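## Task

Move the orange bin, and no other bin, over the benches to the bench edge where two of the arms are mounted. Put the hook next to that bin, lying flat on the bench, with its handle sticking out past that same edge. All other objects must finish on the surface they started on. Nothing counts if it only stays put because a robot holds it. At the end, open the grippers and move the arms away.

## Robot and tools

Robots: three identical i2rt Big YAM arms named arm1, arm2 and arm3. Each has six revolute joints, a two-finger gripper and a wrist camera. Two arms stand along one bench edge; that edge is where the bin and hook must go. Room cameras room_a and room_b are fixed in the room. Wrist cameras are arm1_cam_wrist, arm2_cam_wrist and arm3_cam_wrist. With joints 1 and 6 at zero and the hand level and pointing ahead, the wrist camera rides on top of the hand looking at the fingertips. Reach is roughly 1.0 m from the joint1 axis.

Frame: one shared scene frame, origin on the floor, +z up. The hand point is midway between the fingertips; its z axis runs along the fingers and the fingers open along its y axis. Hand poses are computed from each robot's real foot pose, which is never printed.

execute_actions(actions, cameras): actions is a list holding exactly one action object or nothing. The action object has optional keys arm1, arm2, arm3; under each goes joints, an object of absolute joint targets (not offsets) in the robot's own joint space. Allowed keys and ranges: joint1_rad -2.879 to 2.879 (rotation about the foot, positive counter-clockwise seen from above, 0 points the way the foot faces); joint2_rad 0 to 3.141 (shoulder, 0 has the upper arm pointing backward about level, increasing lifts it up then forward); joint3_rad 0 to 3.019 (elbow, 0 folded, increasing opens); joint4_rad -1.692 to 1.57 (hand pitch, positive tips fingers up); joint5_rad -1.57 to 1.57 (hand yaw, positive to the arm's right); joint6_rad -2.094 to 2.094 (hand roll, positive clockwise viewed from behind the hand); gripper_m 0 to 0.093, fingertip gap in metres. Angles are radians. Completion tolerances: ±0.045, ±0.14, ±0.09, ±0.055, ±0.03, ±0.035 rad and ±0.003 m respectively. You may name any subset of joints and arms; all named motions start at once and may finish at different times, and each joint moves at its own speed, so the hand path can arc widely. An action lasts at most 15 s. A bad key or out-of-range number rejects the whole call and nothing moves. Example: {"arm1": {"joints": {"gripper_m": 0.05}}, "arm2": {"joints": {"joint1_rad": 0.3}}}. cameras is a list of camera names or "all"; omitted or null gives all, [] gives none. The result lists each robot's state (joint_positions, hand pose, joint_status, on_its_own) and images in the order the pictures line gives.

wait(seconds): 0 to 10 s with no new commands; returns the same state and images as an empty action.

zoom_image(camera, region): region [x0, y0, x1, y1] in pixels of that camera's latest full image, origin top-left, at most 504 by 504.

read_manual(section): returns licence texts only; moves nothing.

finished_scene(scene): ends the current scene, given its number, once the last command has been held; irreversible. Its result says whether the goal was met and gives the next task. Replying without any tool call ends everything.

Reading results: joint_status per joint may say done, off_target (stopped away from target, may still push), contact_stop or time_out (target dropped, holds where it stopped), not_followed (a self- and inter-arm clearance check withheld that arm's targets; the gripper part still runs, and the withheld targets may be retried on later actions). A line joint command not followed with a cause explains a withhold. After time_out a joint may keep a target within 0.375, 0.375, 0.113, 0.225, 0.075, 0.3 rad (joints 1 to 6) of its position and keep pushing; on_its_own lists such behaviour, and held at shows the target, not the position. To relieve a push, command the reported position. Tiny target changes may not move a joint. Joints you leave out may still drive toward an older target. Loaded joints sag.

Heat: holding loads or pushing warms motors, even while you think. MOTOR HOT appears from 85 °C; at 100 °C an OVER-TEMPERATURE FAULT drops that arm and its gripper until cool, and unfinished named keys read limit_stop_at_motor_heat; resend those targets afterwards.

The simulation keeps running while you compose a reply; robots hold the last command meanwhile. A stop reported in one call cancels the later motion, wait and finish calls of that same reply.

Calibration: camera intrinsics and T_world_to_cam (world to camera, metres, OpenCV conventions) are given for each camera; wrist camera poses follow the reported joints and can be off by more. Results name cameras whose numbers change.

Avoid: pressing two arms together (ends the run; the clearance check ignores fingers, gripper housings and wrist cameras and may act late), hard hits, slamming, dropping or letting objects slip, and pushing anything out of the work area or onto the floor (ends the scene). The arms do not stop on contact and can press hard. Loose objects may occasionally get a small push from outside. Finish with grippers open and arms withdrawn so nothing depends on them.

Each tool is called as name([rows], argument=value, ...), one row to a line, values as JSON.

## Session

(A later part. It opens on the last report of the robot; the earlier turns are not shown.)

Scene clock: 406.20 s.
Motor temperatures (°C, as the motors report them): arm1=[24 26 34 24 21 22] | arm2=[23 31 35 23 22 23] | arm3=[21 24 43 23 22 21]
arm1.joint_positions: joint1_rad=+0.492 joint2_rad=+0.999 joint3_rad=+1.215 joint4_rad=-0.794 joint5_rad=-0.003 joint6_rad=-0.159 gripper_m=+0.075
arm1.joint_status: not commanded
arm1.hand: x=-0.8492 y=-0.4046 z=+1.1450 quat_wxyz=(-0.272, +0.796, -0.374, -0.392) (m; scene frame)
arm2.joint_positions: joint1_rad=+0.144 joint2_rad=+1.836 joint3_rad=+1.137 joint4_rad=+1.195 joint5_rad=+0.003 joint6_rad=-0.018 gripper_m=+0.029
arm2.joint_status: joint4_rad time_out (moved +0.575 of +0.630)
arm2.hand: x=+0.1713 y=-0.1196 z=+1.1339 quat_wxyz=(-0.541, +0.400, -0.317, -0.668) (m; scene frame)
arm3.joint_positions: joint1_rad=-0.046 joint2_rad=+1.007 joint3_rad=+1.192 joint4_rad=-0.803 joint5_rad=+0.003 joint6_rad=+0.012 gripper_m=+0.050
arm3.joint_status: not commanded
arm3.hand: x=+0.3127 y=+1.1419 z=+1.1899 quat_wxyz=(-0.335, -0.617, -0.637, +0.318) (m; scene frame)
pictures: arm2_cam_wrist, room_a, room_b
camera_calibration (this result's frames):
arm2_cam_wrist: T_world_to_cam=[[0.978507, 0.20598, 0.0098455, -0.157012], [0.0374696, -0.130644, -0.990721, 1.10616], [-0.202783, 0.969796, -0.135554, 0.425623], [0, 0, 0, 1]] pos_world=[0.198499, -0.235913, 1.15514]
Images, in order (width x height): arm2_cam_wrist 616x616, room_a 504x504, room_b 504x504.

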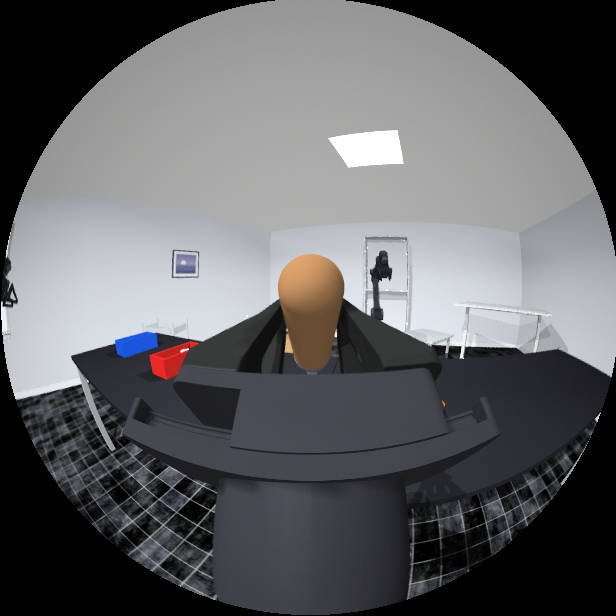

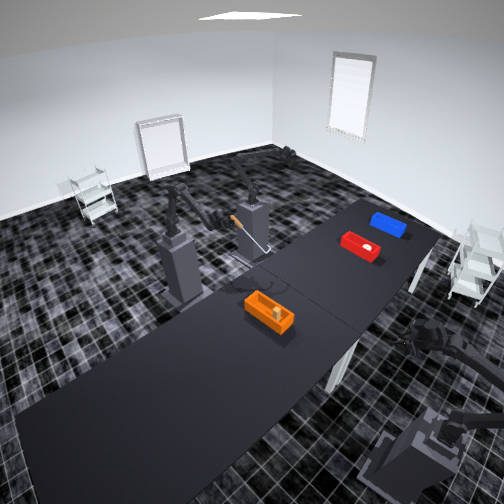

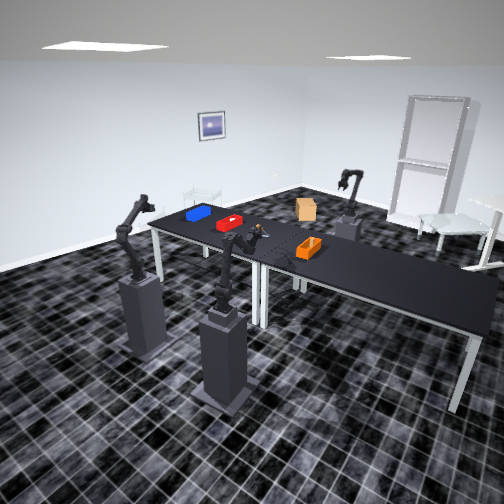

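execute_actions([
  {"arm2":{"joints":{"joint2_rad":2.05,"joint3_rad":1.46,"joint4_rad":1.19}}},
], cameras=[])

execute_actions([
  {"arm2":{"joints":{"joint2_rad":2.2}}},
], cameras=["room_a","room_b","arm2_cam_wrist"])

Scene clock: 429.23 s.
Motor temperatures (°C, as the motors report them): arm1=[24 26 34 24 21 22] | arm2=[23 31 35 23 22 23] | arm3=[21 24 43 23 22 21]
arm1.joint_positions: joint1_rad=+0.492 joint2_rad=+0.999 joint3_rad=+1.215 joint4_rad=-0.794 joint5_rad=-0.003 joint6_rad=-0.159 gripper_m=+0.075
arm1.joint_status: not commanded
arm1.hand: x=-0.8492 y=-0.4046 z=+1.1450 quat_wxyz=(-0.272, +0.796, -0.374, -0.392) (m; scene frame)
arm2.joint_positions: joint1_rad=+0.144 joint2_rad=+2.103 joint3_rad=+1.370 joint4_rad=+1.156 joint5_rad=+0.003 joint6_rad=-0.017 gripper_m=+0.029
arm2.joint_status: all done
arm2.hand: x=+0.1517 y=-0.0361 z=+1.0519 quat_wxyz=(-0.529, +0.425, -0.336, -0.653) (m; scene frame)
arm3.joint_positions: joint1_rad=-0.046 joint2_rad=+1.007 joint3_rad=+1.192 joint4_rad=-0.803 joint5_rad=+0.003 joint6_rad=+0.012 gripper_m=+0.050
arm3.joint_status: not commanded
arm3.hand: x=+0.3127 y=+1.1419 z=+1.1899 quat_wxyz=(-0.335, -0.617, -0.637, +0.318) (m; scene frame)
pictures: none
No camera images: the call's "cameras" was empty. Leave "cameras" out to get every camera's image.

Scene clock: 430.23 s.
Motor temperatures (°C, as the motors report them): arm1=[24 26 34 24 21 22] | arm2=[23 31 35 23 22 23] | arm3=[21 24 43 23 22 21]
arm1.joint_positions: joint1_rad=+0.492 joint2_rad=+0.999 joint3_rad=+1.215 joint4_rad=-0.794 joint5_rad=-0.003 joint6_rad=-0.159 gripper_m=+0.075
arm1.joint_status: not commanded
arm1.hand: x=-0.8492 y=-0.4046 z=+1.1450 quat_wxyz=(-0.272, +0.796, -0.374, -0.392) (m; scene frame)
arm2.joint_positions: joint1_rad=+0.144 joint2_rad=+2.211 joint3_rad=+1.404 joint4_rad=+1.174 joint5_rad=+0.005 joint6_rad=-0.007 gripper_m=+0.029
arm2.joint_status: all done
arm2.hand: x=+0.1482 y=-0.0210 z=+0.9907 quat_wxyz=(-0.516, +0.441, -0.353, -0.644) (m; scene frame)
arm3.joint_positions: joint1_rad=-0.046 joint2_rad=+1.007 joint3_rad=+1.192 joint4_rad=-0.803 joint5_rad=+0.003 joint6_rad=+0.012 gripper_m=+0.050
arm3.joint_status: not commanded
arm3.hand: x=+0.3127 y=+1.1419 z=+1.1899 quat_wxyz=(-0.335, -0.617, -0.637, +0.318) (m; scene frame)
pictures: arm2_cam_wrist, room_a, room_b
camera_calibration (this result's frames):
arm2_cam_wrist: T_world_to_cam=[[0.977641, 0.210276, 0.0016859, -0.145044], [0.0566673, -0.255727, -0.965087, 0.947235], [-0.202503, 0.943604, -0.261925, 0.4305], [0, 0, 0, 1]] pos_world=[0.175301, -0.133488, 1.02717]
Images, in order (width x height): arm2_cam_wrist 616x616, room_a 504x504, room_b 504x504.

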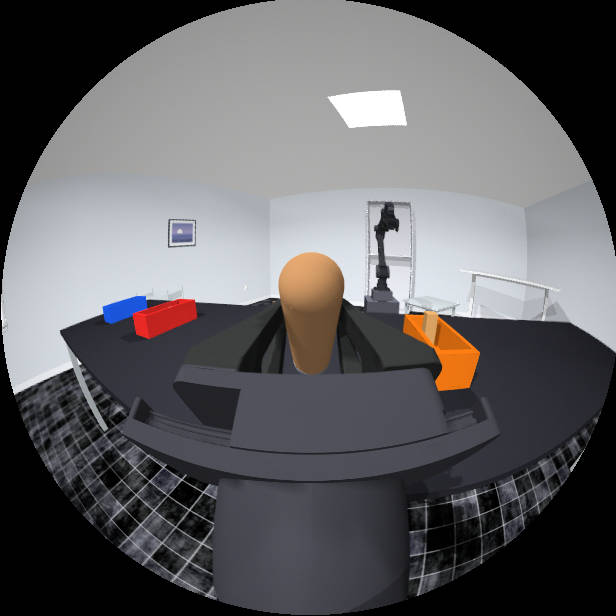

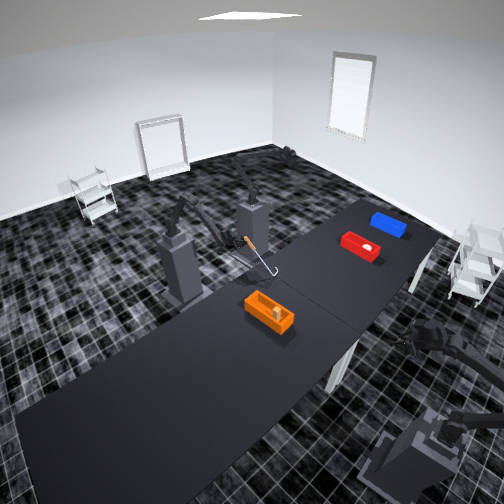

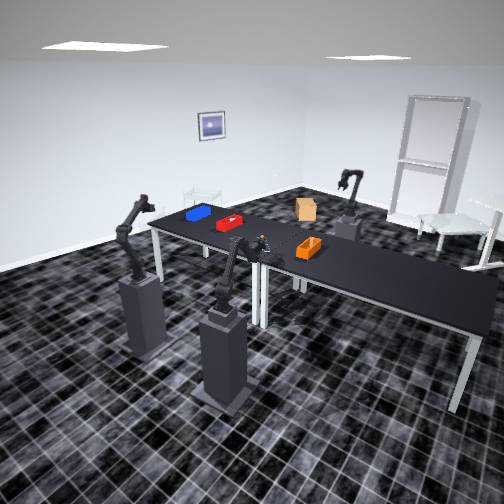

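execute_actions([
  {"arm2":{"joints":{"joint2_rad":2.33}}},
], cameras=["room_a"])

execute_actions([
  {"arm2":{"joints":{"joint4_rad":0.8}}},
], cameras=["room_a","arm2_cam_wrist"])

Scene clock: 436.63 s.
Motor temperatures (°C, as the motors report them): arm1=[24 26 34 24 21 22] | arm2=[23 31 36 23 22 23] | arm3=[21 24 43 23 22 21]
arm1.joint_positions: joint1_rad=+0.492 joint2_rad=+0.999 joint3_rad=+1.215 joint4_rad=-0.794 joint5_rad=-0.003 joint6_rad=-0.159 gripper_m=+0.075
arm1.joint_status: not commanded
arm1.hand: x=-0.8492 y=-0.4046 z=+1.1450 quat_wxyz=(-0.272, +0.796, -0.374, -0.392) (m; scene frame)
arm2.joint_positions: joint1_rad=+0.144 joint2_rad=+2.308 joint3_rad=+1.429 joint4_rad=+1.199 joint5_rad=+0.005 joint6_rad=+0.008 gripper_m=+0.029
arm2.joint_status: all done
arm2.hand: x=+0.1463 y=-0.0135 z=+0.9330 quat_wxyz=(-0.503, +0.454, -0.369, -0.637) (m; scene frame)
arm3.joint_positions: joint1_rad=-0.046 joint2_rad=+1.007 joint3_rad=+1.192 joint4_rad=-0.803 joint5_rad=+0.003 joint6_rad=+0.012 gripper_m=+0.050
arm3.joint_status: not commanded
arm3.hand: x=+0.3127 y=+1.1419 z=+1.1899 quat_wxyz=(-0.335, -0.617, -0.637, +0.318) (m; scene frame)
pictures: room_a
Images, in order (width x height): room_a 504x504.

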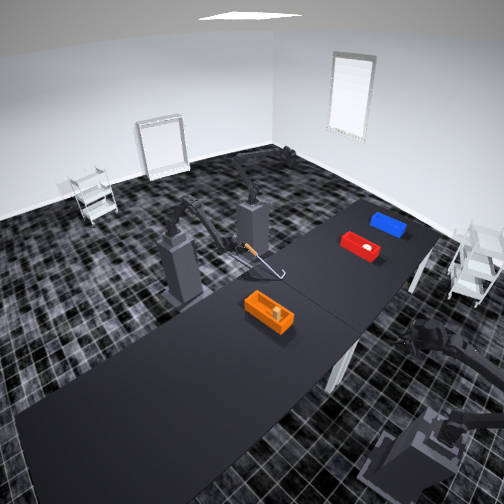

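Scene clock: 437.73 s.
Motor temperatures (°C, as the motors report them): arm1=[24 26 34 24 21 22] | arm2=[23 31 36 23 22 23] | arm3=[21 24 43 23 22 21]
arm1.joint_positions: joint1_rad=+0.492 joint2_rad=+0.999 joint3_rad=+1.215 joint4_rad=-0.794 joint5_rad=-0.003 joint6_rad=-0.159 gripper_m=+0.075
arm1.joint_status: not commanded
arm1.hand: x=-0.8492 y=-0.4046 z=+1.1450 quat_wxyz=(-0.272, +0.796, -0.374, -0.392) (m; scene frame)
arm2.joint_positions: joint1_rad=+0.144 joint2_rad=+2.308 joint3_rad=+1.430 joint4_rad=+0.822 joint5_rad=+0.002 joint6_rad=+0.013 gripper_m=+0.029
arm2.joint_status: all done
arm2.hand: x=+0.1425 y=-0.0015 z=+0.8420 quat_wxyz=(-0.424, +0.564, -0.457, -0.542) (m; scene frame)
arm3.joint_positions: joint1_rad=-0.046 joint2_rad=+1.007 joint3_rad=+1.192 joint4_rad=-0.803 joint5_rad=+0.003 joint6_rad=+0.012 gripper_m=+0.050
arm3.joint_status: not commanded
arm3.hand: x=+0.3127 y=+1.1419 z=+1.1899 quat_wxyz=(-0.335, -0.617, -0.637, +0.318) (m; scene frame)
pictures: arm2_cam_wrist, room_a
camera_calibration (this result's frames):
arm2_cam_wrist: T_world_to_cam=[[0.97628, 0.216161, -0.0123508, -0.131282], [0.12805, -0.622448, -0.772115, 0.635796], [-0.174589, 0.752219, -0.635362, 0.682247], [0, 0, 0, 1]] pos_world=[0.165867, -0.0890715, 0.922761]
Images, in order (width x height): arm2_cam_wrist 616x616, room_a 504x504.

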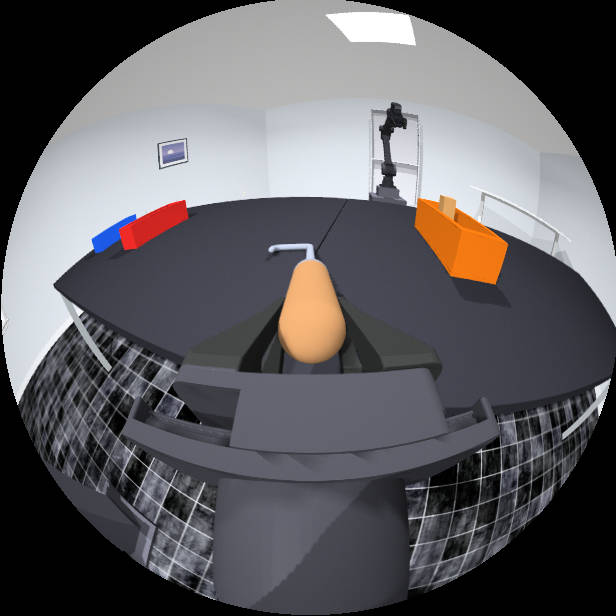

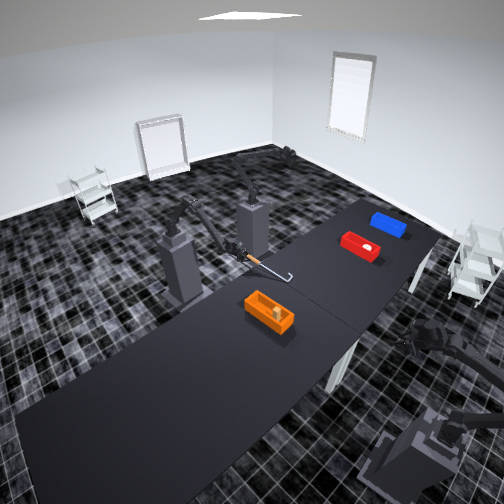

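execute_actions([
  {"arm2":{"joints":{"joint2_rad":2.24,"joint4_rad":0.62}}},
], cameras=["arm2_cam_wrist"])

execute_actions([
  {"arm2":{"joints":{"joint2_rad":2.17,"joint6_rad":-0.8}}},
], cameras=["arm2_cam_wrist","room_a"])

Scene clock: 447.63 s.
Motor temperatures (°C, as the motors report them): arm1=[24 26 34 24 21 22] | arm2=[23 32 35 23 22 23] | arm3=[21 24 43 23 22 21]
arm1.joint_positions: joint1_rad=+0.492 joint2_rad=+0.999 joint3_rad=+1.215 joint4_rad=-0.794 joint5_rad=-0.003 joint6_rad=-0.159 gripper_m=+0.075
arm1.joint_status: not commanded
arm1.hand: x=-0.8492 y=-0.4046 z=+1.1450 quat_wxyz=(-0.272, +0.796, -0.374, -0.392) (m; scene frame)
arm2.joint_positions: joint1_rad=+0.144 joint2_rad=+2.288 joint3_rad=+1.430 joint4_rad=+0.633 joint5_rad=+0.001 joint6_rad=+0.013 gripper_m=+0.029
arm2.joint_status: all done
arm2.hand: x=+0.1431 y=-0.0063 z=+0.8118 quat_wxyz=(-0.384, +0.607, -0.491, -0.492) (m; scene frame)
arm3.joint_positions: joint1_rad=-0.046 joint2_rad=+1.007 joint3_rad=+1.192 joint4_rad=-0.803 joint5_rad=+0.003 joint6_rad=+0.012 gripper_m=+0.050
arm3.joint_status: not commanded
arm3.hand: x=+0.3127 y=+1.1419 z=+1.1899 quat_wxyz=(-0.335, -0.617, -0.637, +0.318) (m; scene frame)
pictures: arm2_cam_wrist
camera_calibration (this result's frames):
arm2_cam_wrist: T_world_to_cam=[[0.976328, 0.21602, -0.0109277, -0.132297], [0.156389, -0.739918, -0.654265, 0.509017], [-0.14942, 0.637069, -0.756186, 0.760459], [0, 0, 0, 1]] pos_world=[0.163188, -0.0792544, 0.906635]
Images, in order (width x height): arm2_cam_wrist 616x616.

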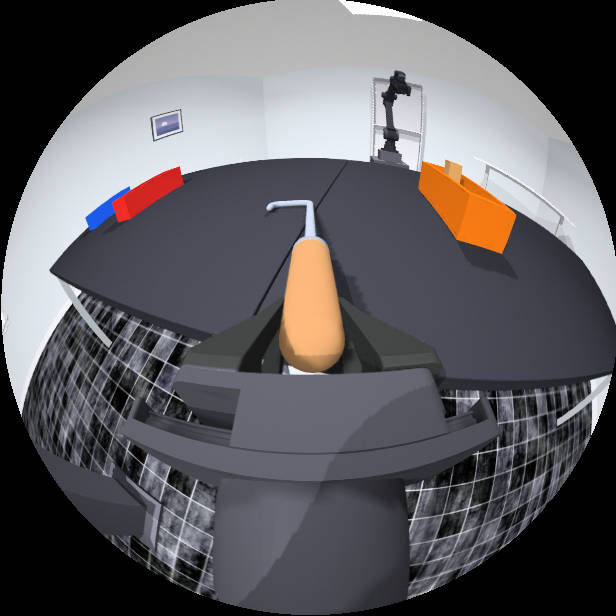

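Scene clock: 449.37 s.
Motor temperatures (°C, as the motors report them): arm1=[24 26 34 24 21 22] | arm2=[23 32 35 23 22 23] | arm3=[21 24 43 23 22 21]
arm1.joint_positions: joint1_rad=+0.492 joint2_rad=+0.999 joint3_rad=+1.215 joint4_rad=-0.794 joint5_rad=-0.003 joint6_rad=-0.159 gripper_m=+0.075
arm1.joint_status: not commanded
arm1.hand: x=-0.8492 y=-0.4046 z=+1.1450 quat_wxyz=(-0.272, +0.796, -0.374, -0.392) (m; scene frame)
arm2.joint_positions: joint1_rad=+0.152 joint2_rad=+2.226 joint3_rad=+1.430 joint4_rad=+0.608 joint5_rad=-0.005 joint6_rad=-0.768 gripper_m=+0.029
arm2.joint_status: all done
arm2.hand: x=+0.1357 y=-0.0042 z=+0.8548 quat_wxyz=(-0.553, +0.739, -0.216, -0.319) (m; scene frame)
arm3.joint_positions: joint1_rad=-0.046 joint2_rad=+1.007 joint3_rad=+1.192 joint4_rad=-0.803 joint5_rad=+0.003 joint6_rad=+0.012 gripper_m=+0.050
arm3.joint_status: not commanded
arm3.hand: x=+0.3127 y=+1.1419 z=+1.1899 quat_wxyz=(-0.335, -0.617, -0.637, +0.318) (m; scene frame)
pictures: arm2_cam_wrist, room_a
camera_calibration (this result's frames):
arm2_cam_wrist: T_world_to_cam=[[0.670461, 0.288855, 0.683407, -0.676846], [0.703965, -0.538591, -0.462983, 0.302834], [0.234342, 0.791506, -0.564448, 0.575194], [0, 0, 0, 1]] pos_world=[0.105822, -0.0966553, 0.927435]
Images, in order (width x height): arm2_cam_wrist 616x616, room_a 504x504.

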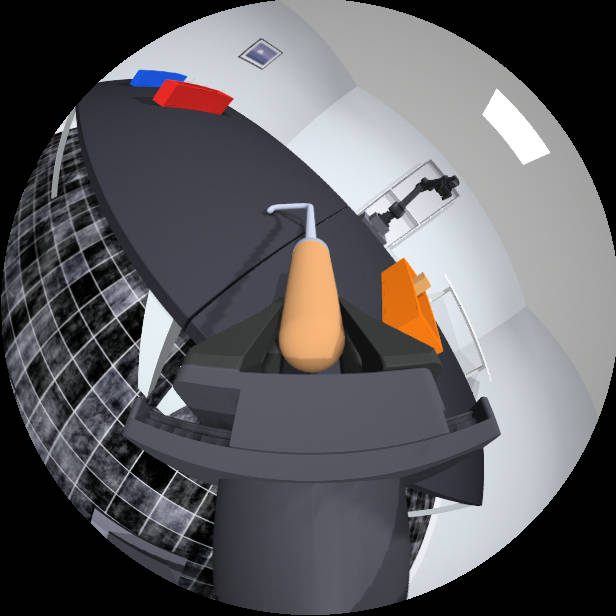

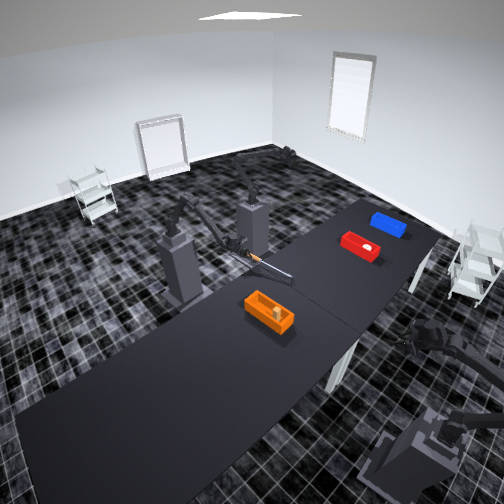

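Holding. Finish roll while raising.

execute_actions([
  {"arm2":{"joints":{"joint2_rad":2.11,"joint6_rad":-1.56}}},
], cameras=["arm2_cam_wrist","room_a"])

execute_actions([
  {"arm2":{"joints":{"joint2_rad":1.95}}},
], cameras=["arm2_cam_wrist","room_a","room_b"])

Scene clock: 455.93 s.
Motor temperatures (°C, as the motors report them): arm1=[24 26 34 24 21 22] | arm2=[23 33 35 23 22 23] | arm3=[21 24 44 23 22 21]
arm1.joint_positions: joint1_rad=+0.492 joint2_rad=+0.999 joint3_rad=+1.215 joint4_rad=-0.794 joint5_rad=-0.003 joint6_rad=-0.159 gripper_m=+0.075
arm1.joint_status: not commanded
arm1.hand: x=-0.8492 y=-0.4046 z=+1.1450 quat_wxyz=(-0.272, +0.796, -0.374, -0.392) (m; scene frame)
arm2.joint_positions: joint1_rad=+0.152 joint2_rad=+2.190 joint3_rad=+1.430 joint4_rad=+0.594 joint5_rad=-0.001 joint6_rad=-1.542 gripper_m=+0.029
arm2.joint_status: all done
arm2.hand: x=+0.1362 y=-0.0030 z=+0.8802 quat_wxyz=(-0.641, +0.759, +0.077, -0.087) (m; scene frame)
arm3.joint_positions: joint1_rad=-0.046 joint2_rad=+1.007 joint3_rad=+1.192 joint4_rad=-0.803 joint5_rad=+0.003 joint6_rad=+0.012 gripper_m=+0.050
arm3.joint_status: not commanded
arm3.hand: x=+0.3127 y=+1.1419 z=+1.1899 quat_wxyz=(-0.335, -0.617, -0.637, +0.318) (m; scene frame)
pictures: arm2_cam_wrist, room_a
camera_calibration (this result's frames):
arm2_cam_wrist: T_world_to_cam=[[-0.00800027, 0.158563, 0.987316, -0.8703], [0.920292, -0.385047, 0.0692957, -0.182585], [0.391151, 0.909174, -0.142844, 0.196375], [0, 0, 0, 1]] pos_world=[0.0842566, -0.110846, 0.899964]
Images, in order (width x height): arm2_cam_wrist 616x616, room_a 504x504.

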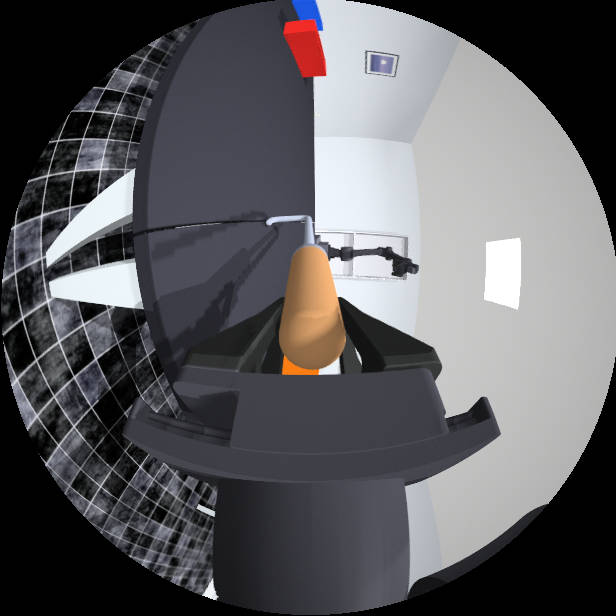

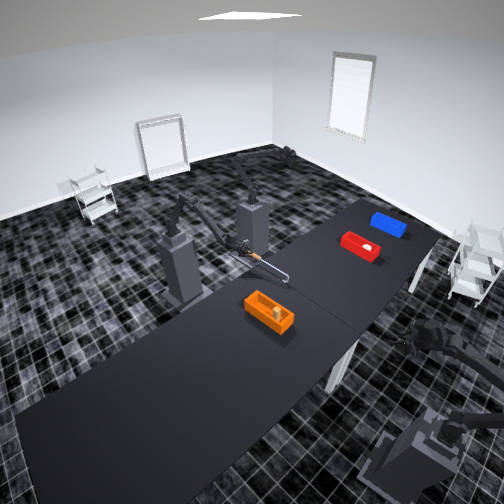

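Scene clock: 457.23 s.
Motor temperatures (°C, as the motors report them): arm1=[24 26 34 24 21 22] | arm2=[23 33 35 23 22 23] | arm3=[21 24 44 23 22 21]
arm1.joint_positions: joint1_rad=+0.492 joint2_rad=+0.999 joint3_rad=+1.215 joint4_rad=-0.794 joint5_rad=-0.003 joint6_rad=-0.159 gripper_m=+0.075
arm1.joint_status: not commanded
arm1.hand: x=-0.8492 y=-0.4046 z=+1.1450 quat_wxyz=(-0.272, +0.796, -0.374, -0.392) (m; scene frame)
arm2.joint_positions: joint1_rad=+0.152 joint2_rad=+1.992 joint3_rad=+1.423 joint4_rad=+0.575 joint5_rad=-0.001 joint6_rad=-1.543 gripper_m=+0.029
arm2.joint_status: all done
arm2.hand: x=+0.1391 y=-0.0127 z=+1.0283 quat_wxyz=(-0.704, +0.701, +0.071, -0.095) (m; scene frame)
arm3.joint_positions: joint1_rad=-0.046 joint2_rad=+1.007 joint3_rad=+1.192 joint4_rad=-0.803 joint5_rad=+0.003 joint6_rad=+0.012 gripper_m=+0.050
arm3.joint_status: not commanded
arm3.hand: x=+0.3127 y=+1.1419 z=+1.1899 quat_wxyz=(-0.335, -0.617, -0.637, +0.318) (m; scene frame)
pictures: arm2_cam_wrist, room_a, room_b
camera_calibration (this result's frames):
arm2_cam_wrist: T_world_to_cam=[[0.0309949, -0.00790122, 0.999488, -1.03507], [0.920786, -0.388784, -0.0316278, -0.0956256], [0.388835, 0.921295, -0.004775, 0.0837251], [0, 0, 0, 1]] pos_world=[0.0875776, -0.122492, 1.03192]
Images, in order (width x height): arm2_cam_wrist 616x616, room_a 504x504, room_b 504x504.

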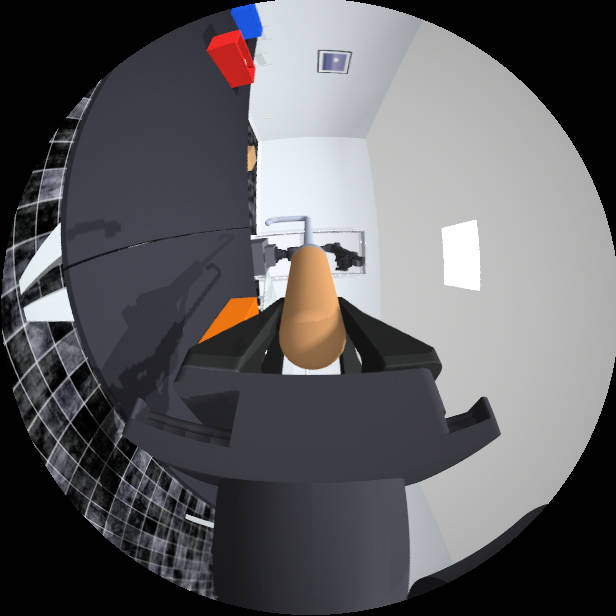

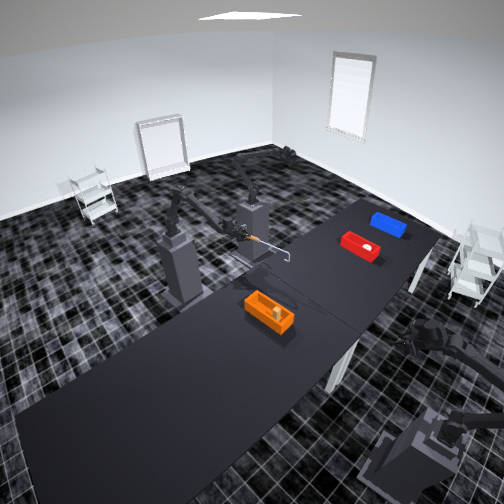

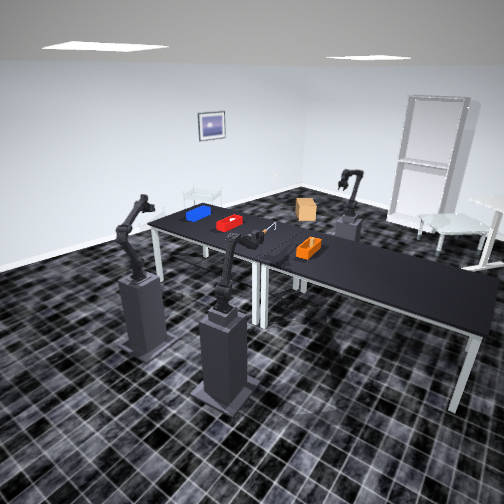

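execute_actions([
  {"arm2":{"joints":{"joint1_rad":-0.08}}},
], cameras=["arm2_cam_wrist","room_a","room_b"])

Scene clock: 470.93 s.
Motor temperatures (°C, as the motors report them): arm1=[24 26 35 24 21 22] | arm2=[23 33 36 23 22 23] | arm3=[21 24 44 23 22 21]
arm1.joint_positions: joint1_rad=+0.492 joint2_rad=+0.999 joint3_rad=+1.215 joint4_rad=-0.794 joint5_rad=-0.003 joint6_rad=-0.159 gripper_m=+0.075
arm1.joint_status: not commanded
arm1.hand: x=-0.8492 y=-0.4046 z=+1.1450 quat_wxyz=(-0.272, +0.796, -0.374, -0.392) (m; scene frame)
arm2.joint_positions: joint1_rad=-0.079 joint2_rad=+1.992 joint3_rad=+1.423 joint4_rad=+0.575 joint5_rad=-0.001 joint6_rad=-1.543 gripper_m=+0.029
arm2.joint_status: all done
arm2.hand: x=+0.3232 y=+0.0093 z=+1.0275 quat_wxyz=(-0.710, +0.704, -0.010, -0.013) (m; scene frame)
arm3.joint_positions: joint1_rad=-0.046 joint2_rad=+1.007 joint3_rad=+1.192 joint4_rad=-0.803 joint5_rad=+0.003 joint6_rad=+0.012 gripper_m=+0.050
arm3.joint_status: not commanded
arm3.hand: x=+0.3127 y=+1.1419 z=+1.1899 quat_wxyz=(-0.335, -0.617, -0.637, +0.318) (m; scene frame)
pictures: arm2_cam_wrist, room_a, room_b
camera_calibration (this result's frames):
arm2_cam_wrist: T_world_to_cam=[[0.0284184, -0.0137926, 0.999501, -1.03894], [0.807661, -0.588827, -0.0310894, -0.21879], [0.588962, 0.808141, -0.00559381, -0.0709133], [0, 0, 0, 1]] pos_world=[0.247998, -0.0858511, 1.03123]
Images, in order (width x height): arm2_cam_wrist 616x616, room_a 504x504, room_b 504x504.

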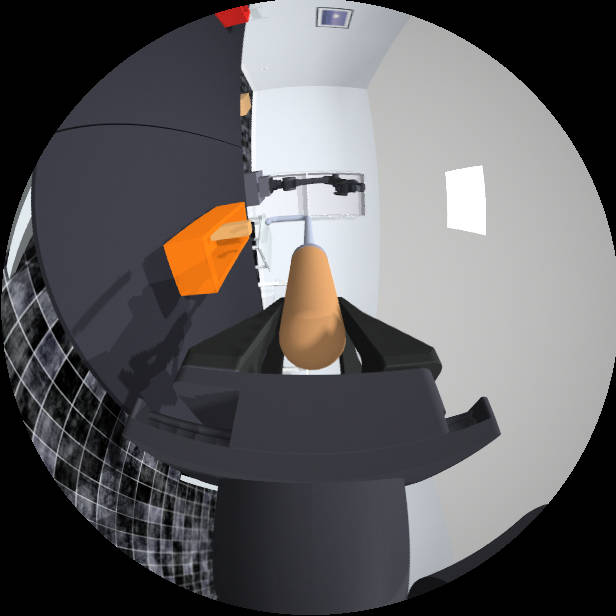

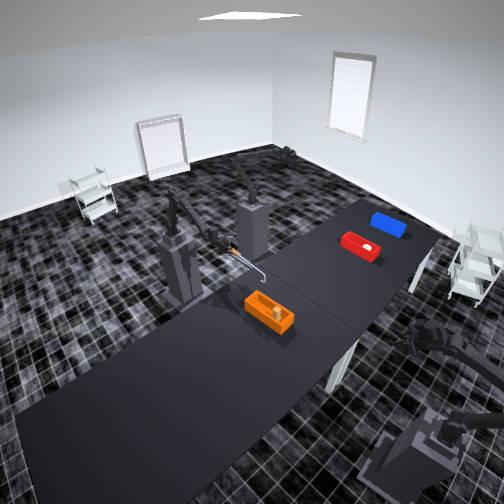

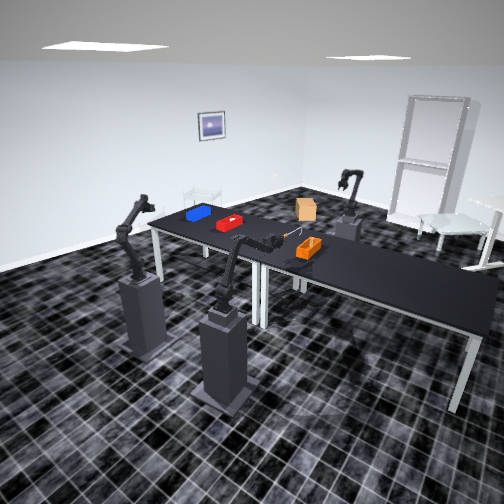

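execute_actions([
  {"arm2":{"joints":{"joint2_rad":2.2,"joint3_rad":1.82,"joint4_rad":0.47}}},
], cameras=["arm2_cam_wrist","room_a","room_b","arm3_cam_wrist"])

Scene clock: 502.27 s.
Motor temperatures (°C, as the motors report them): arm1=[24 26 35 24 21 22] | arm2=[23 34 38 23 22 23] | arm3=[21 24 44 23 22 21]
arm1.joint_positions: joint1_rad=+0.492 joint2_rad=+0.999 joint3_rad=+1.215 joint4_rad=-0.794 joint5_rad=-0.003 joint6_rad=-0.159 gripper_m=+0.075
arm1.joint_status: not commanded
arm1.hand: x=-0.8492 y=-0.4046 z=+1.1450 quat_wxyz=(-0.272, +0.796, -0.374, -0.392) (m; scene frame)
arm2.joint_positions: joint1_rad=-0.079 joint2_rad=+2.241 joint3_rad=+1.722 joint4_rad=+0.439 joint5_rad=-0.001 joint6_rad=-1.548 gripper_m=+0.029
arm2.joint_status: joint3_rad time_out (moved +0.299 of +0.397); the others done
arm2.on_its_own: joint3_rad reads +1.722 and still pushes toward +1.820 since a time_out
arm2.hand: x=+0.3226 y=+0.0900 z=+0.9598 quat_wxyz=(-0.679, +0.734, -0.008, -0.011) (m; scene frame)
arm3.joint_positions: joint1_rad=-0.046 joint2_rad=+1.007 joint3_rad=+1.192 joint4_rad=-0.803 joint5_rad=+0.003 joint6_rad=+0.012 gripper_m=+0.050
arm3.joint_status: not commanded
arm3.hand: x=+0.3127 y=+1.1419 z=+1.1899 quat_wxyz=(-0.335, -0.617, -0.637, +0.318) (m; scene frame)
pictures: arm2_cam_wrist, arm3_cam_wrist, room_a, room_b
camera_calibration (this result's frames):
arm2_cam_wrist: T_world_to_cam=[[0.0235012, 0.0715564, 0.99716, -0.973943], [0.808, -0.588726, 0.0232041, -0.225107], [0.588714, 0.805159, -0.0716533, -0.0724014], [0, 0, 0, 1]] pos_world=[0.247399, -0.0045398, 0.971213]
arm3_cam_wrist: T_world_to_cam=[[-0.998629, -0.0492448, -0.0177595, 0.388472], [-0.040753, 0.944247, -0.326705, -0.671821], [0.0328579, -0.325533, -0.94496, 1.61463], [0, 0, 0, 1]] pos_world=[0.307507, 1.17911, 1.31317]
Images, in order (width x height): arm2_cam_wrist 616x616, arm3_cam_wrist 616x616, room_a 504x504, room_b 504x504.

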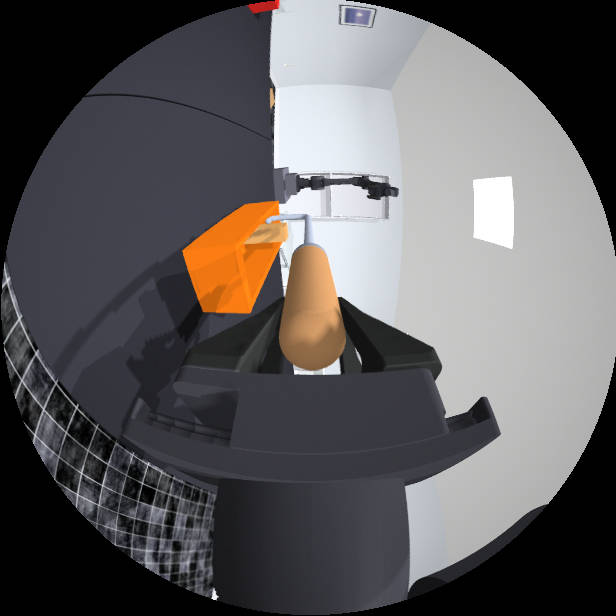

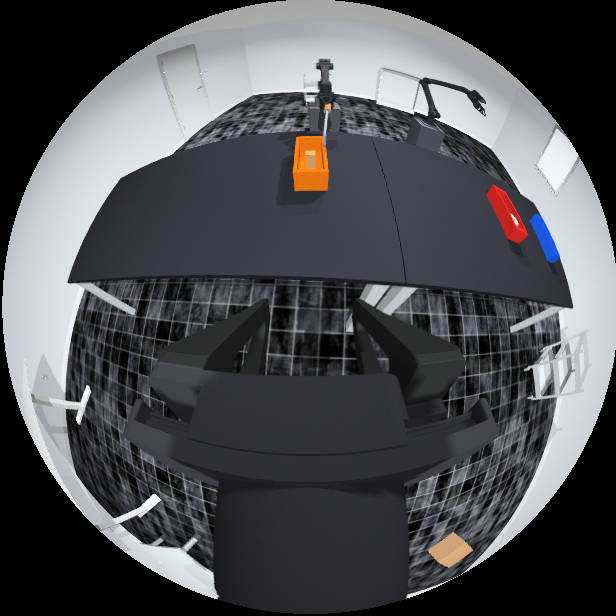

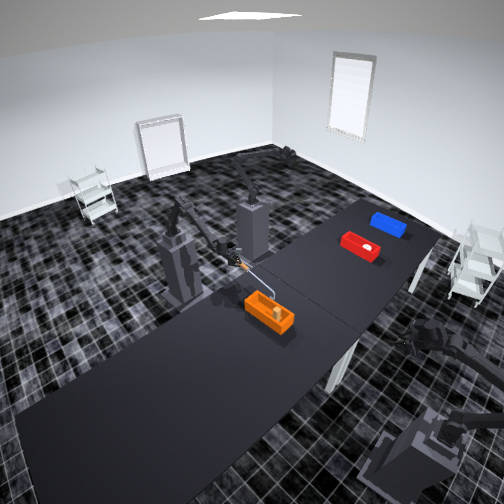

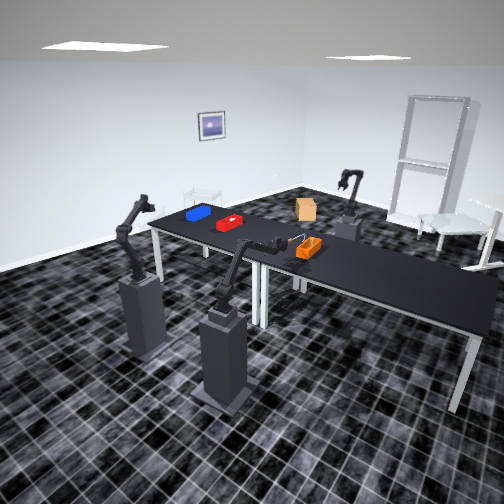

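execute_actions([
  {"arm2":{"joints":{"joint1_rad":-0.13,"joint3_rad":1.84}}},
], cameras=["arm2_cam_wrist","room_a","arm3_cam_wrist"])

zoom_image(camera="room_a", region=[210,240,330,350])

zoom_image(camera="arm3_cam_wrist", region=[260,80,380,200])

Scene clock: 518.30 s.
Motor temperatures (°C, as the motors report them): arm1=[24 25 35 24 21 22] | arm2=[23 35 43 23 22 23] | arm3=[21 24 45 23 22 21]
arm1.joint_positions: joint1_rad=+0.492 joint2_rad=+0.999 joint3_rad=+1.215 joint4_rad=-0.794 joint5_rad=-0.003 joint6_rad=-0.159 gripper_m=+0.075
arm1.joint_status: not commanded
arm1.hand: x=-0.8492 y=-0.4046 z=+1.1450 quat_wxyz=(-0.272, +0.796, -0.374, -0.392) (m; scene frame)
arm2.joint_positions: joint1_rad=-0.136 joint2_rad=+2.241 joint3_rad=+1.734 joint4_rad=+0.439 joint5_rad=+0.002 joint6_rad=-1.548 gripper_m=+0.029
arm2.joint_status: joint3_rad time_out (moved +0.011 of +0.118); the others done
arm2.on_its_own: joint3_rad reads +1.734 and still pushes toward +1.840 since a time_out
arm2.hand: x=+0.3740 y=+0.0910 z=+0.9660 quat_wxyz=(-0.683, +0.730, -0.030, +0.009) (m; scene frame)
arm3.joint_positions: joint1_rad=-0.046 joint2_rad=+1.007 joint3_rad=+1.192 joint4_rad=-0.803 joint5_rad=+0.003 joint6_rad=+0.012 gripper_m=+0.050
arm3.joint_status: not commanded
arm3.hand: x=+0.3127 y=+1.1419 z=+1.1899 quat_wxyz=(-0.335, -0.617, -0.637, +0.318) (m; scene frame)
pictures: arm2_cam_wrist, arm3_cam_wrist, room_a
camera_calibration (this result's frames):
arm2_cam_wrist: T_world_to_cam=[[0.0270542, 0.0596558, 0.997852, -0.982321], [0.771273, -0.636274, 0.0171281, -0.242205], [0.63593, 0.769153, -0.0632247, -0.125548], [0, 0, 0, 1]] pos_world=[0.293222, 0.00105821, 0.976422]
arm3_cam_wrist: T_world_to_cam=[[-0.998629, -0.0492448, -0.0177595, 0.388472], [-0.040753, 0.944247, -0.326705, -0.671821], [0.0328579, -0.325533, -0.94496, 1.61463], [0, 0, 0, 1]] pos_world=[0.307507, 1.17911, 1.31317]
Images, in order (width x height): arm2_cam_wrist 616x616, arm3_cam_wrist 616x616, room_a 504x504.

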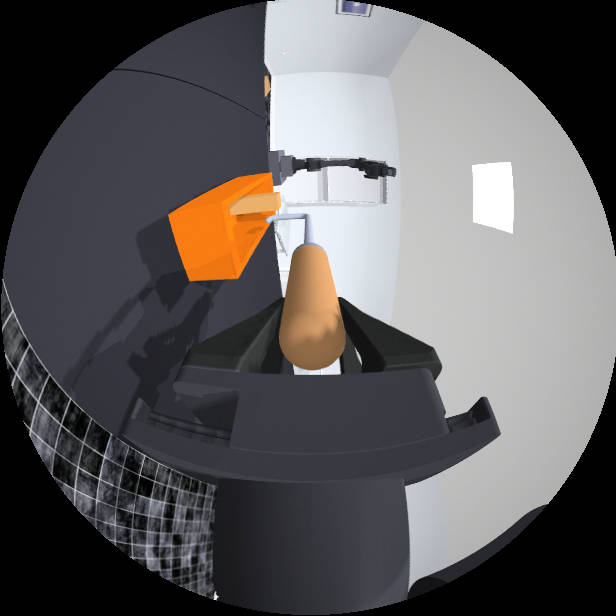

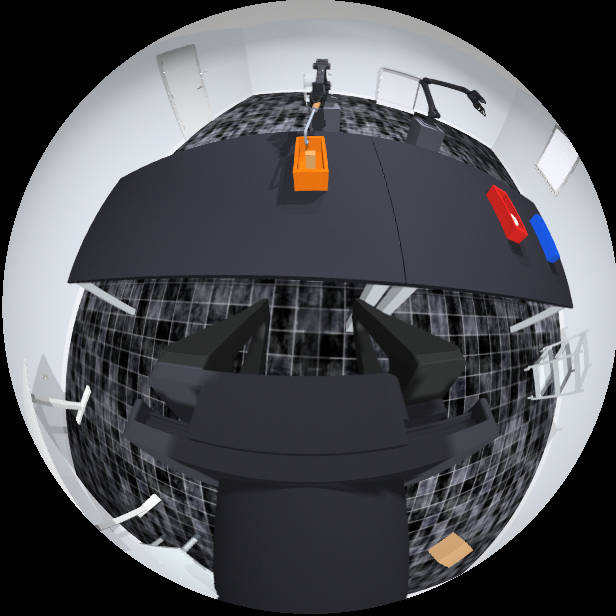

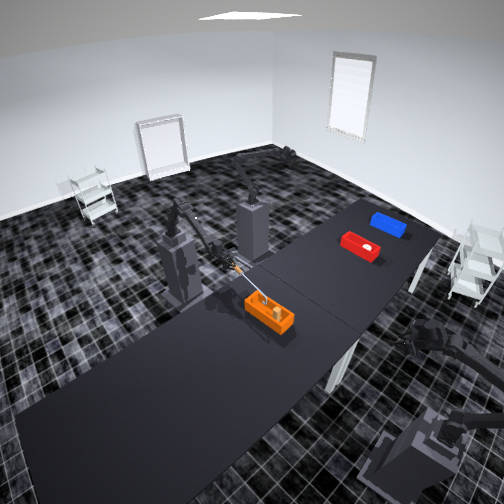

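Region (210, 240, 330, 350) of room_a's 504x504 image, scaled by 4.200, with more detail than that image has; it fills the top 462 rows of this view, and the rest is white.

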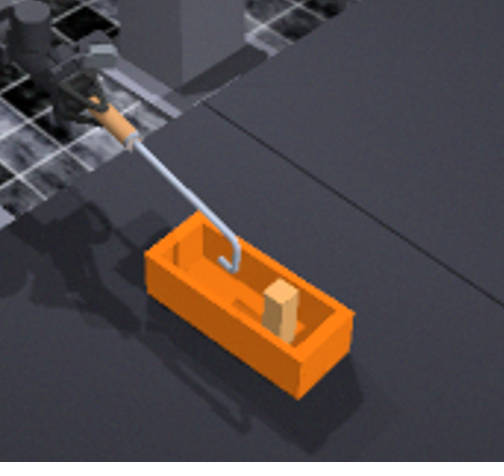

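Region (260, 80, 380, 200) of arm3_cam_wrist's 616x616 image, scaled by 4.200, with more detail than that image has.

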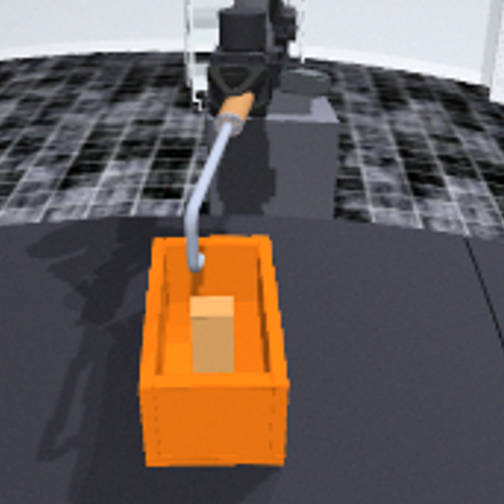

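execute_actions([
  {"arm2":{"joints":{"joint1_rad":-0.10,"joint2_rad":2.31,"joint3_rad":1.76}}},
], cameras=["room_a","arm3_cam_wrist"])

zoom_image(camera="room_a", region=[210,240,330,350])

zoom_image(camera="arm3_cam_wrist", region=[260,80,380,200])

Scene clock: 527.40 s.
Motor temperatures (°C, as the motors report them): arm1=[24 25 35 24 21 22] | arm2=[23 35 44 23 22 23] | arm3=[21 24 45 23 22 21]
arm1.joint_positions: joint1_rad=+0.492 joint2_rad=+0.999 joint3_rad=+1.215 joint4_rad=-0.794 joint5_rad=-0.003 joint6_rad=-0.159 gripper_m=+0.075
arm1.joint_status: not commanded
arm1.hand: x=-0.8492 y=-0.4046 z=+1.1450 quat_wxyz=(-0.272, +0.796, -0.374, -0.392) (m; scene frame)
arm2.joint_positions: joint1_rad=-0.097 joint2_rad=+2.344 joint3_rad=+1.733 joint4_rad=+0.457 joint5_rad=+0.001 joint6_rad=-1.551 gripper_m=+0.029
arm2.joint_status: all done
arm2.hand: x=+0.3390 y=+0.0936 z=+0.8811 quat_wxyz=(-0.651, +0.759, -0.015, -0.003) (m; scene frame)
arm3.joint_positions: joint1_rad=-0.046 joint2_rad=+1.007 joint3_rad=+1.192 joint4_rad=-0.803 joint5_rad=+0.003 joint6_rad=+0.012 gripper_m=+0.050
arm3.joint_status: not commanded
arm3.hand: x=+0.3127 y=+1.1419 z=+1.1899 quat_wxyz=(-0.335, -0.617, -0.637, +0.318) (m; scene frame)
pictures: arm3_cam_wrist, room_a
camera_calibration (this result's frames):
arm3_cam_wrist: T_world_to_cam=[[-0.998629, -0.0492448, -0.0177595, 0.388472], [-0.040753, 0.944247, -0.326705, -0.671821], [0.0328579, -0.325533, -0.94496, 1.61463], [0, 0, 0, 1]] pos_world=[0.307507, 1.17911, 1.31317]
Images, in order (width x height): arm3_cam_wrist 616x616, room_a 504x504.

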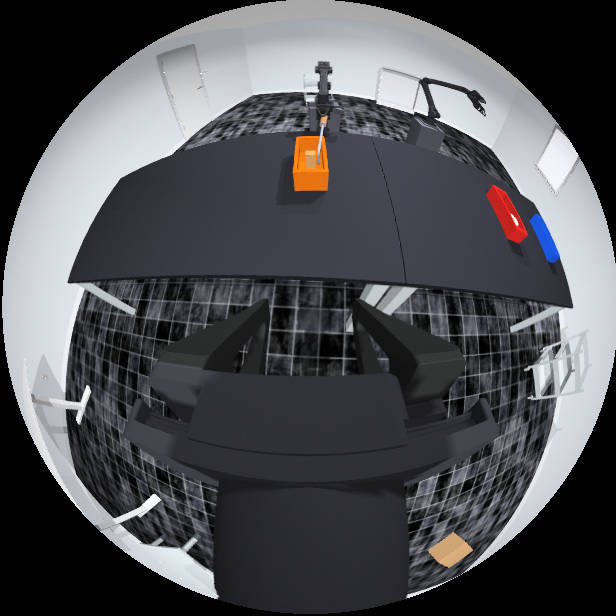

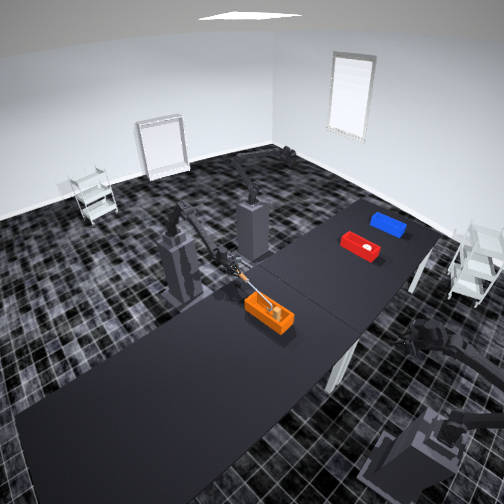

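Region (210, 240, 330, 350) of room_a's 504x504 image, scaled by 4.200, with more detail than that image has; it fills the top 462 rows of this view, and the rest is white.

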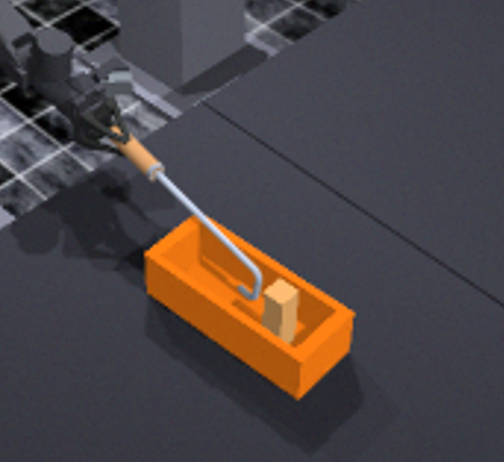

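Region (260, 80, 380, 200) of arm3_cam_wrist's 616x616 image, scaled by 4.200, with more detail than that image has.

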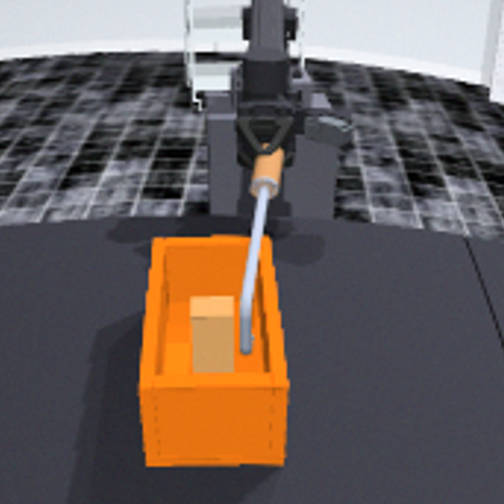

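execute_actions([
  {"arm2":{"joints":{"joint1_rad":-0.115,"joint2_rad":2.24,"joint3_rad":1.5,"joint4_rad":0.565}}},
], cameras=[])

execute_actions([
  {"arm2":{"joints":{"joint2_rad":2.13,"joint3_rad":1.29,"joint4_rad":0.675}}},
], cameras=["room_a","arm3_cam_wrist"])

zoom_image(camera="room_a", region=[190,220,330,350])

Scene clock: 546.40 s.
Motor temperatures (°C, as the motors report them): arm1=[24 25 35 24 21 22] | arm2=[23 36 39 23 22 23] | arm3=[21 24 45 23 22 21]
arm1.joint_positions: joint1_rad=+0.492 joint2_rad=+0.999 joint3_rad=+1.215 joint4_rad=-0.794 joint5_rad=-0.003 joint6_rad=-0.159 gripper_m=+0.075
arm1.joint_status: not commanded
arm1.hand: x=-0.8492 y=-0.4046 z=+1.1450 quat_wxyz=(-0.272, +0.796, -0.374, -0.392) (m; scene frame)
arm2.joint_positions: joint1_rad=-0.108 joint2_rad=+2.253 joint3_rad=+1.524 joint4_rad=+0.575 joint5_rad=+0.001 joint6_rad=-1.551 gripper_m=+0.029
arm2.joint_status: all done
arm2.hand: x=+0.3475 y=+0.0438 z=+0.8729 quat_wxyz=(-0.651, +0.759, -0.019, +0.001) (m; scene frame)
arm3.joint_positions: joint1_rad=-0.046 joint2_rad=+1.007 joint3_rad=+1.192 joint4_rad=-0.803 joint5_rad=+0.003 joint6_rad=+0.012 gripper_m=+0.050
arm3.joint_status: not commanded
arm3.hand: x=+0.3127 y=+1.1419 z=+1.1899 quat_wxyz=(-0.335, -0.617, -0.637, +0.318) (m; scene frame)
pictures: none
No camera images: the call's "cameras" was empty. Leave "cameras" out to get every camera's image.

Scene clock: 547.27 s.
Motor temperatures (°C, as the motors report them): arm1=[24 25 35 24 21 22] | arm2=[23 36 38 23 22 23] | arm3=[21 24 45 23 22 21]
arm1.joint_positions: joint1_rad=+0.492 joint2_rad=+0.999 joint3_rad=+1.215 joint4_rad=-0.794 joint5_rad=-0.003 joint6_rad=-0.159 gripper_m=+0.075
arm1.joint_status: not commanded
arm1.hand: x=-0.8492 y=-0.4046 z=+1.1450 quat_wxyz=(-0.272, +0.796, -0.374, -0.392) (m; scene frame)
arm2.joint_positions: joint1_rad=-0.108 joint2_rad=+2.146 joint3_rad=+1.310 joint4_rad=+0.680 joint5_rad=+0.001 joint6_rad=-1.551 gripper_m=+0.029
arm2.joint_status: all done
arm2.hand: x=+0.3461 y=-0.0133 z=+0.8737 quat_wxyz=(-0.651, +0.759, -0.019, +0.001) (m; scene frame)
arm3.joint_positions: joint1_rad=-0.046 joint2_rad=+1.007 joint3_rad=+1.192 joint4_rad=-0.803 joint5_rad=+0.003 joint6_rad=+0.012 gripper_m=+0.050
arm3.joint_status: not commanded
arm3.hand: x=+0.3127 y=+1.1419 z=+1.1899 quat_wxyz=(-0.335, -0.617, -0.637, +0.318) (m; scene frame)
pictures: arm3_cam_wrist, room_a
camera_calibration (this result's frames):
arm3_cam_wrist: T_world_to_cam=[[-0.998629, -0.0492448, -0.0177595, 0.388472], [-0.040753, 0.944247, -0.326705, -0.671821], [0.0328579, -0.325533, -0.94496, 1.61463], [0, 0, 0, 1]] pos_world=[0.307507, 1.17911, 1.31317]
Images, in order (width x height): arm3_cam_wrist 616x616, room_a 504x504.

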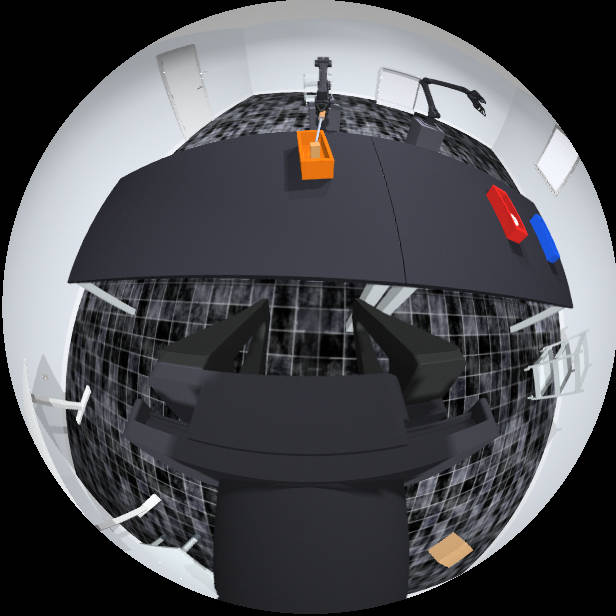

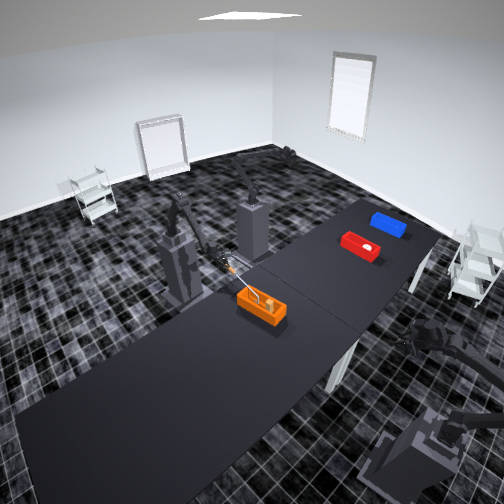

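Region (190, 220, 330, 350) of room_a's 504x504 image, scaled by 3.600, with more detail than that image has; it fills the top 468 rows of this view, and the rest is white.

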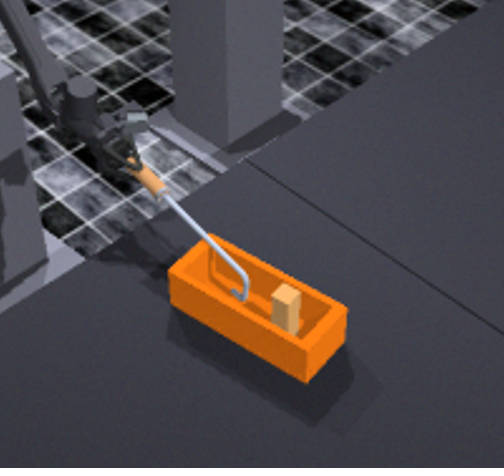

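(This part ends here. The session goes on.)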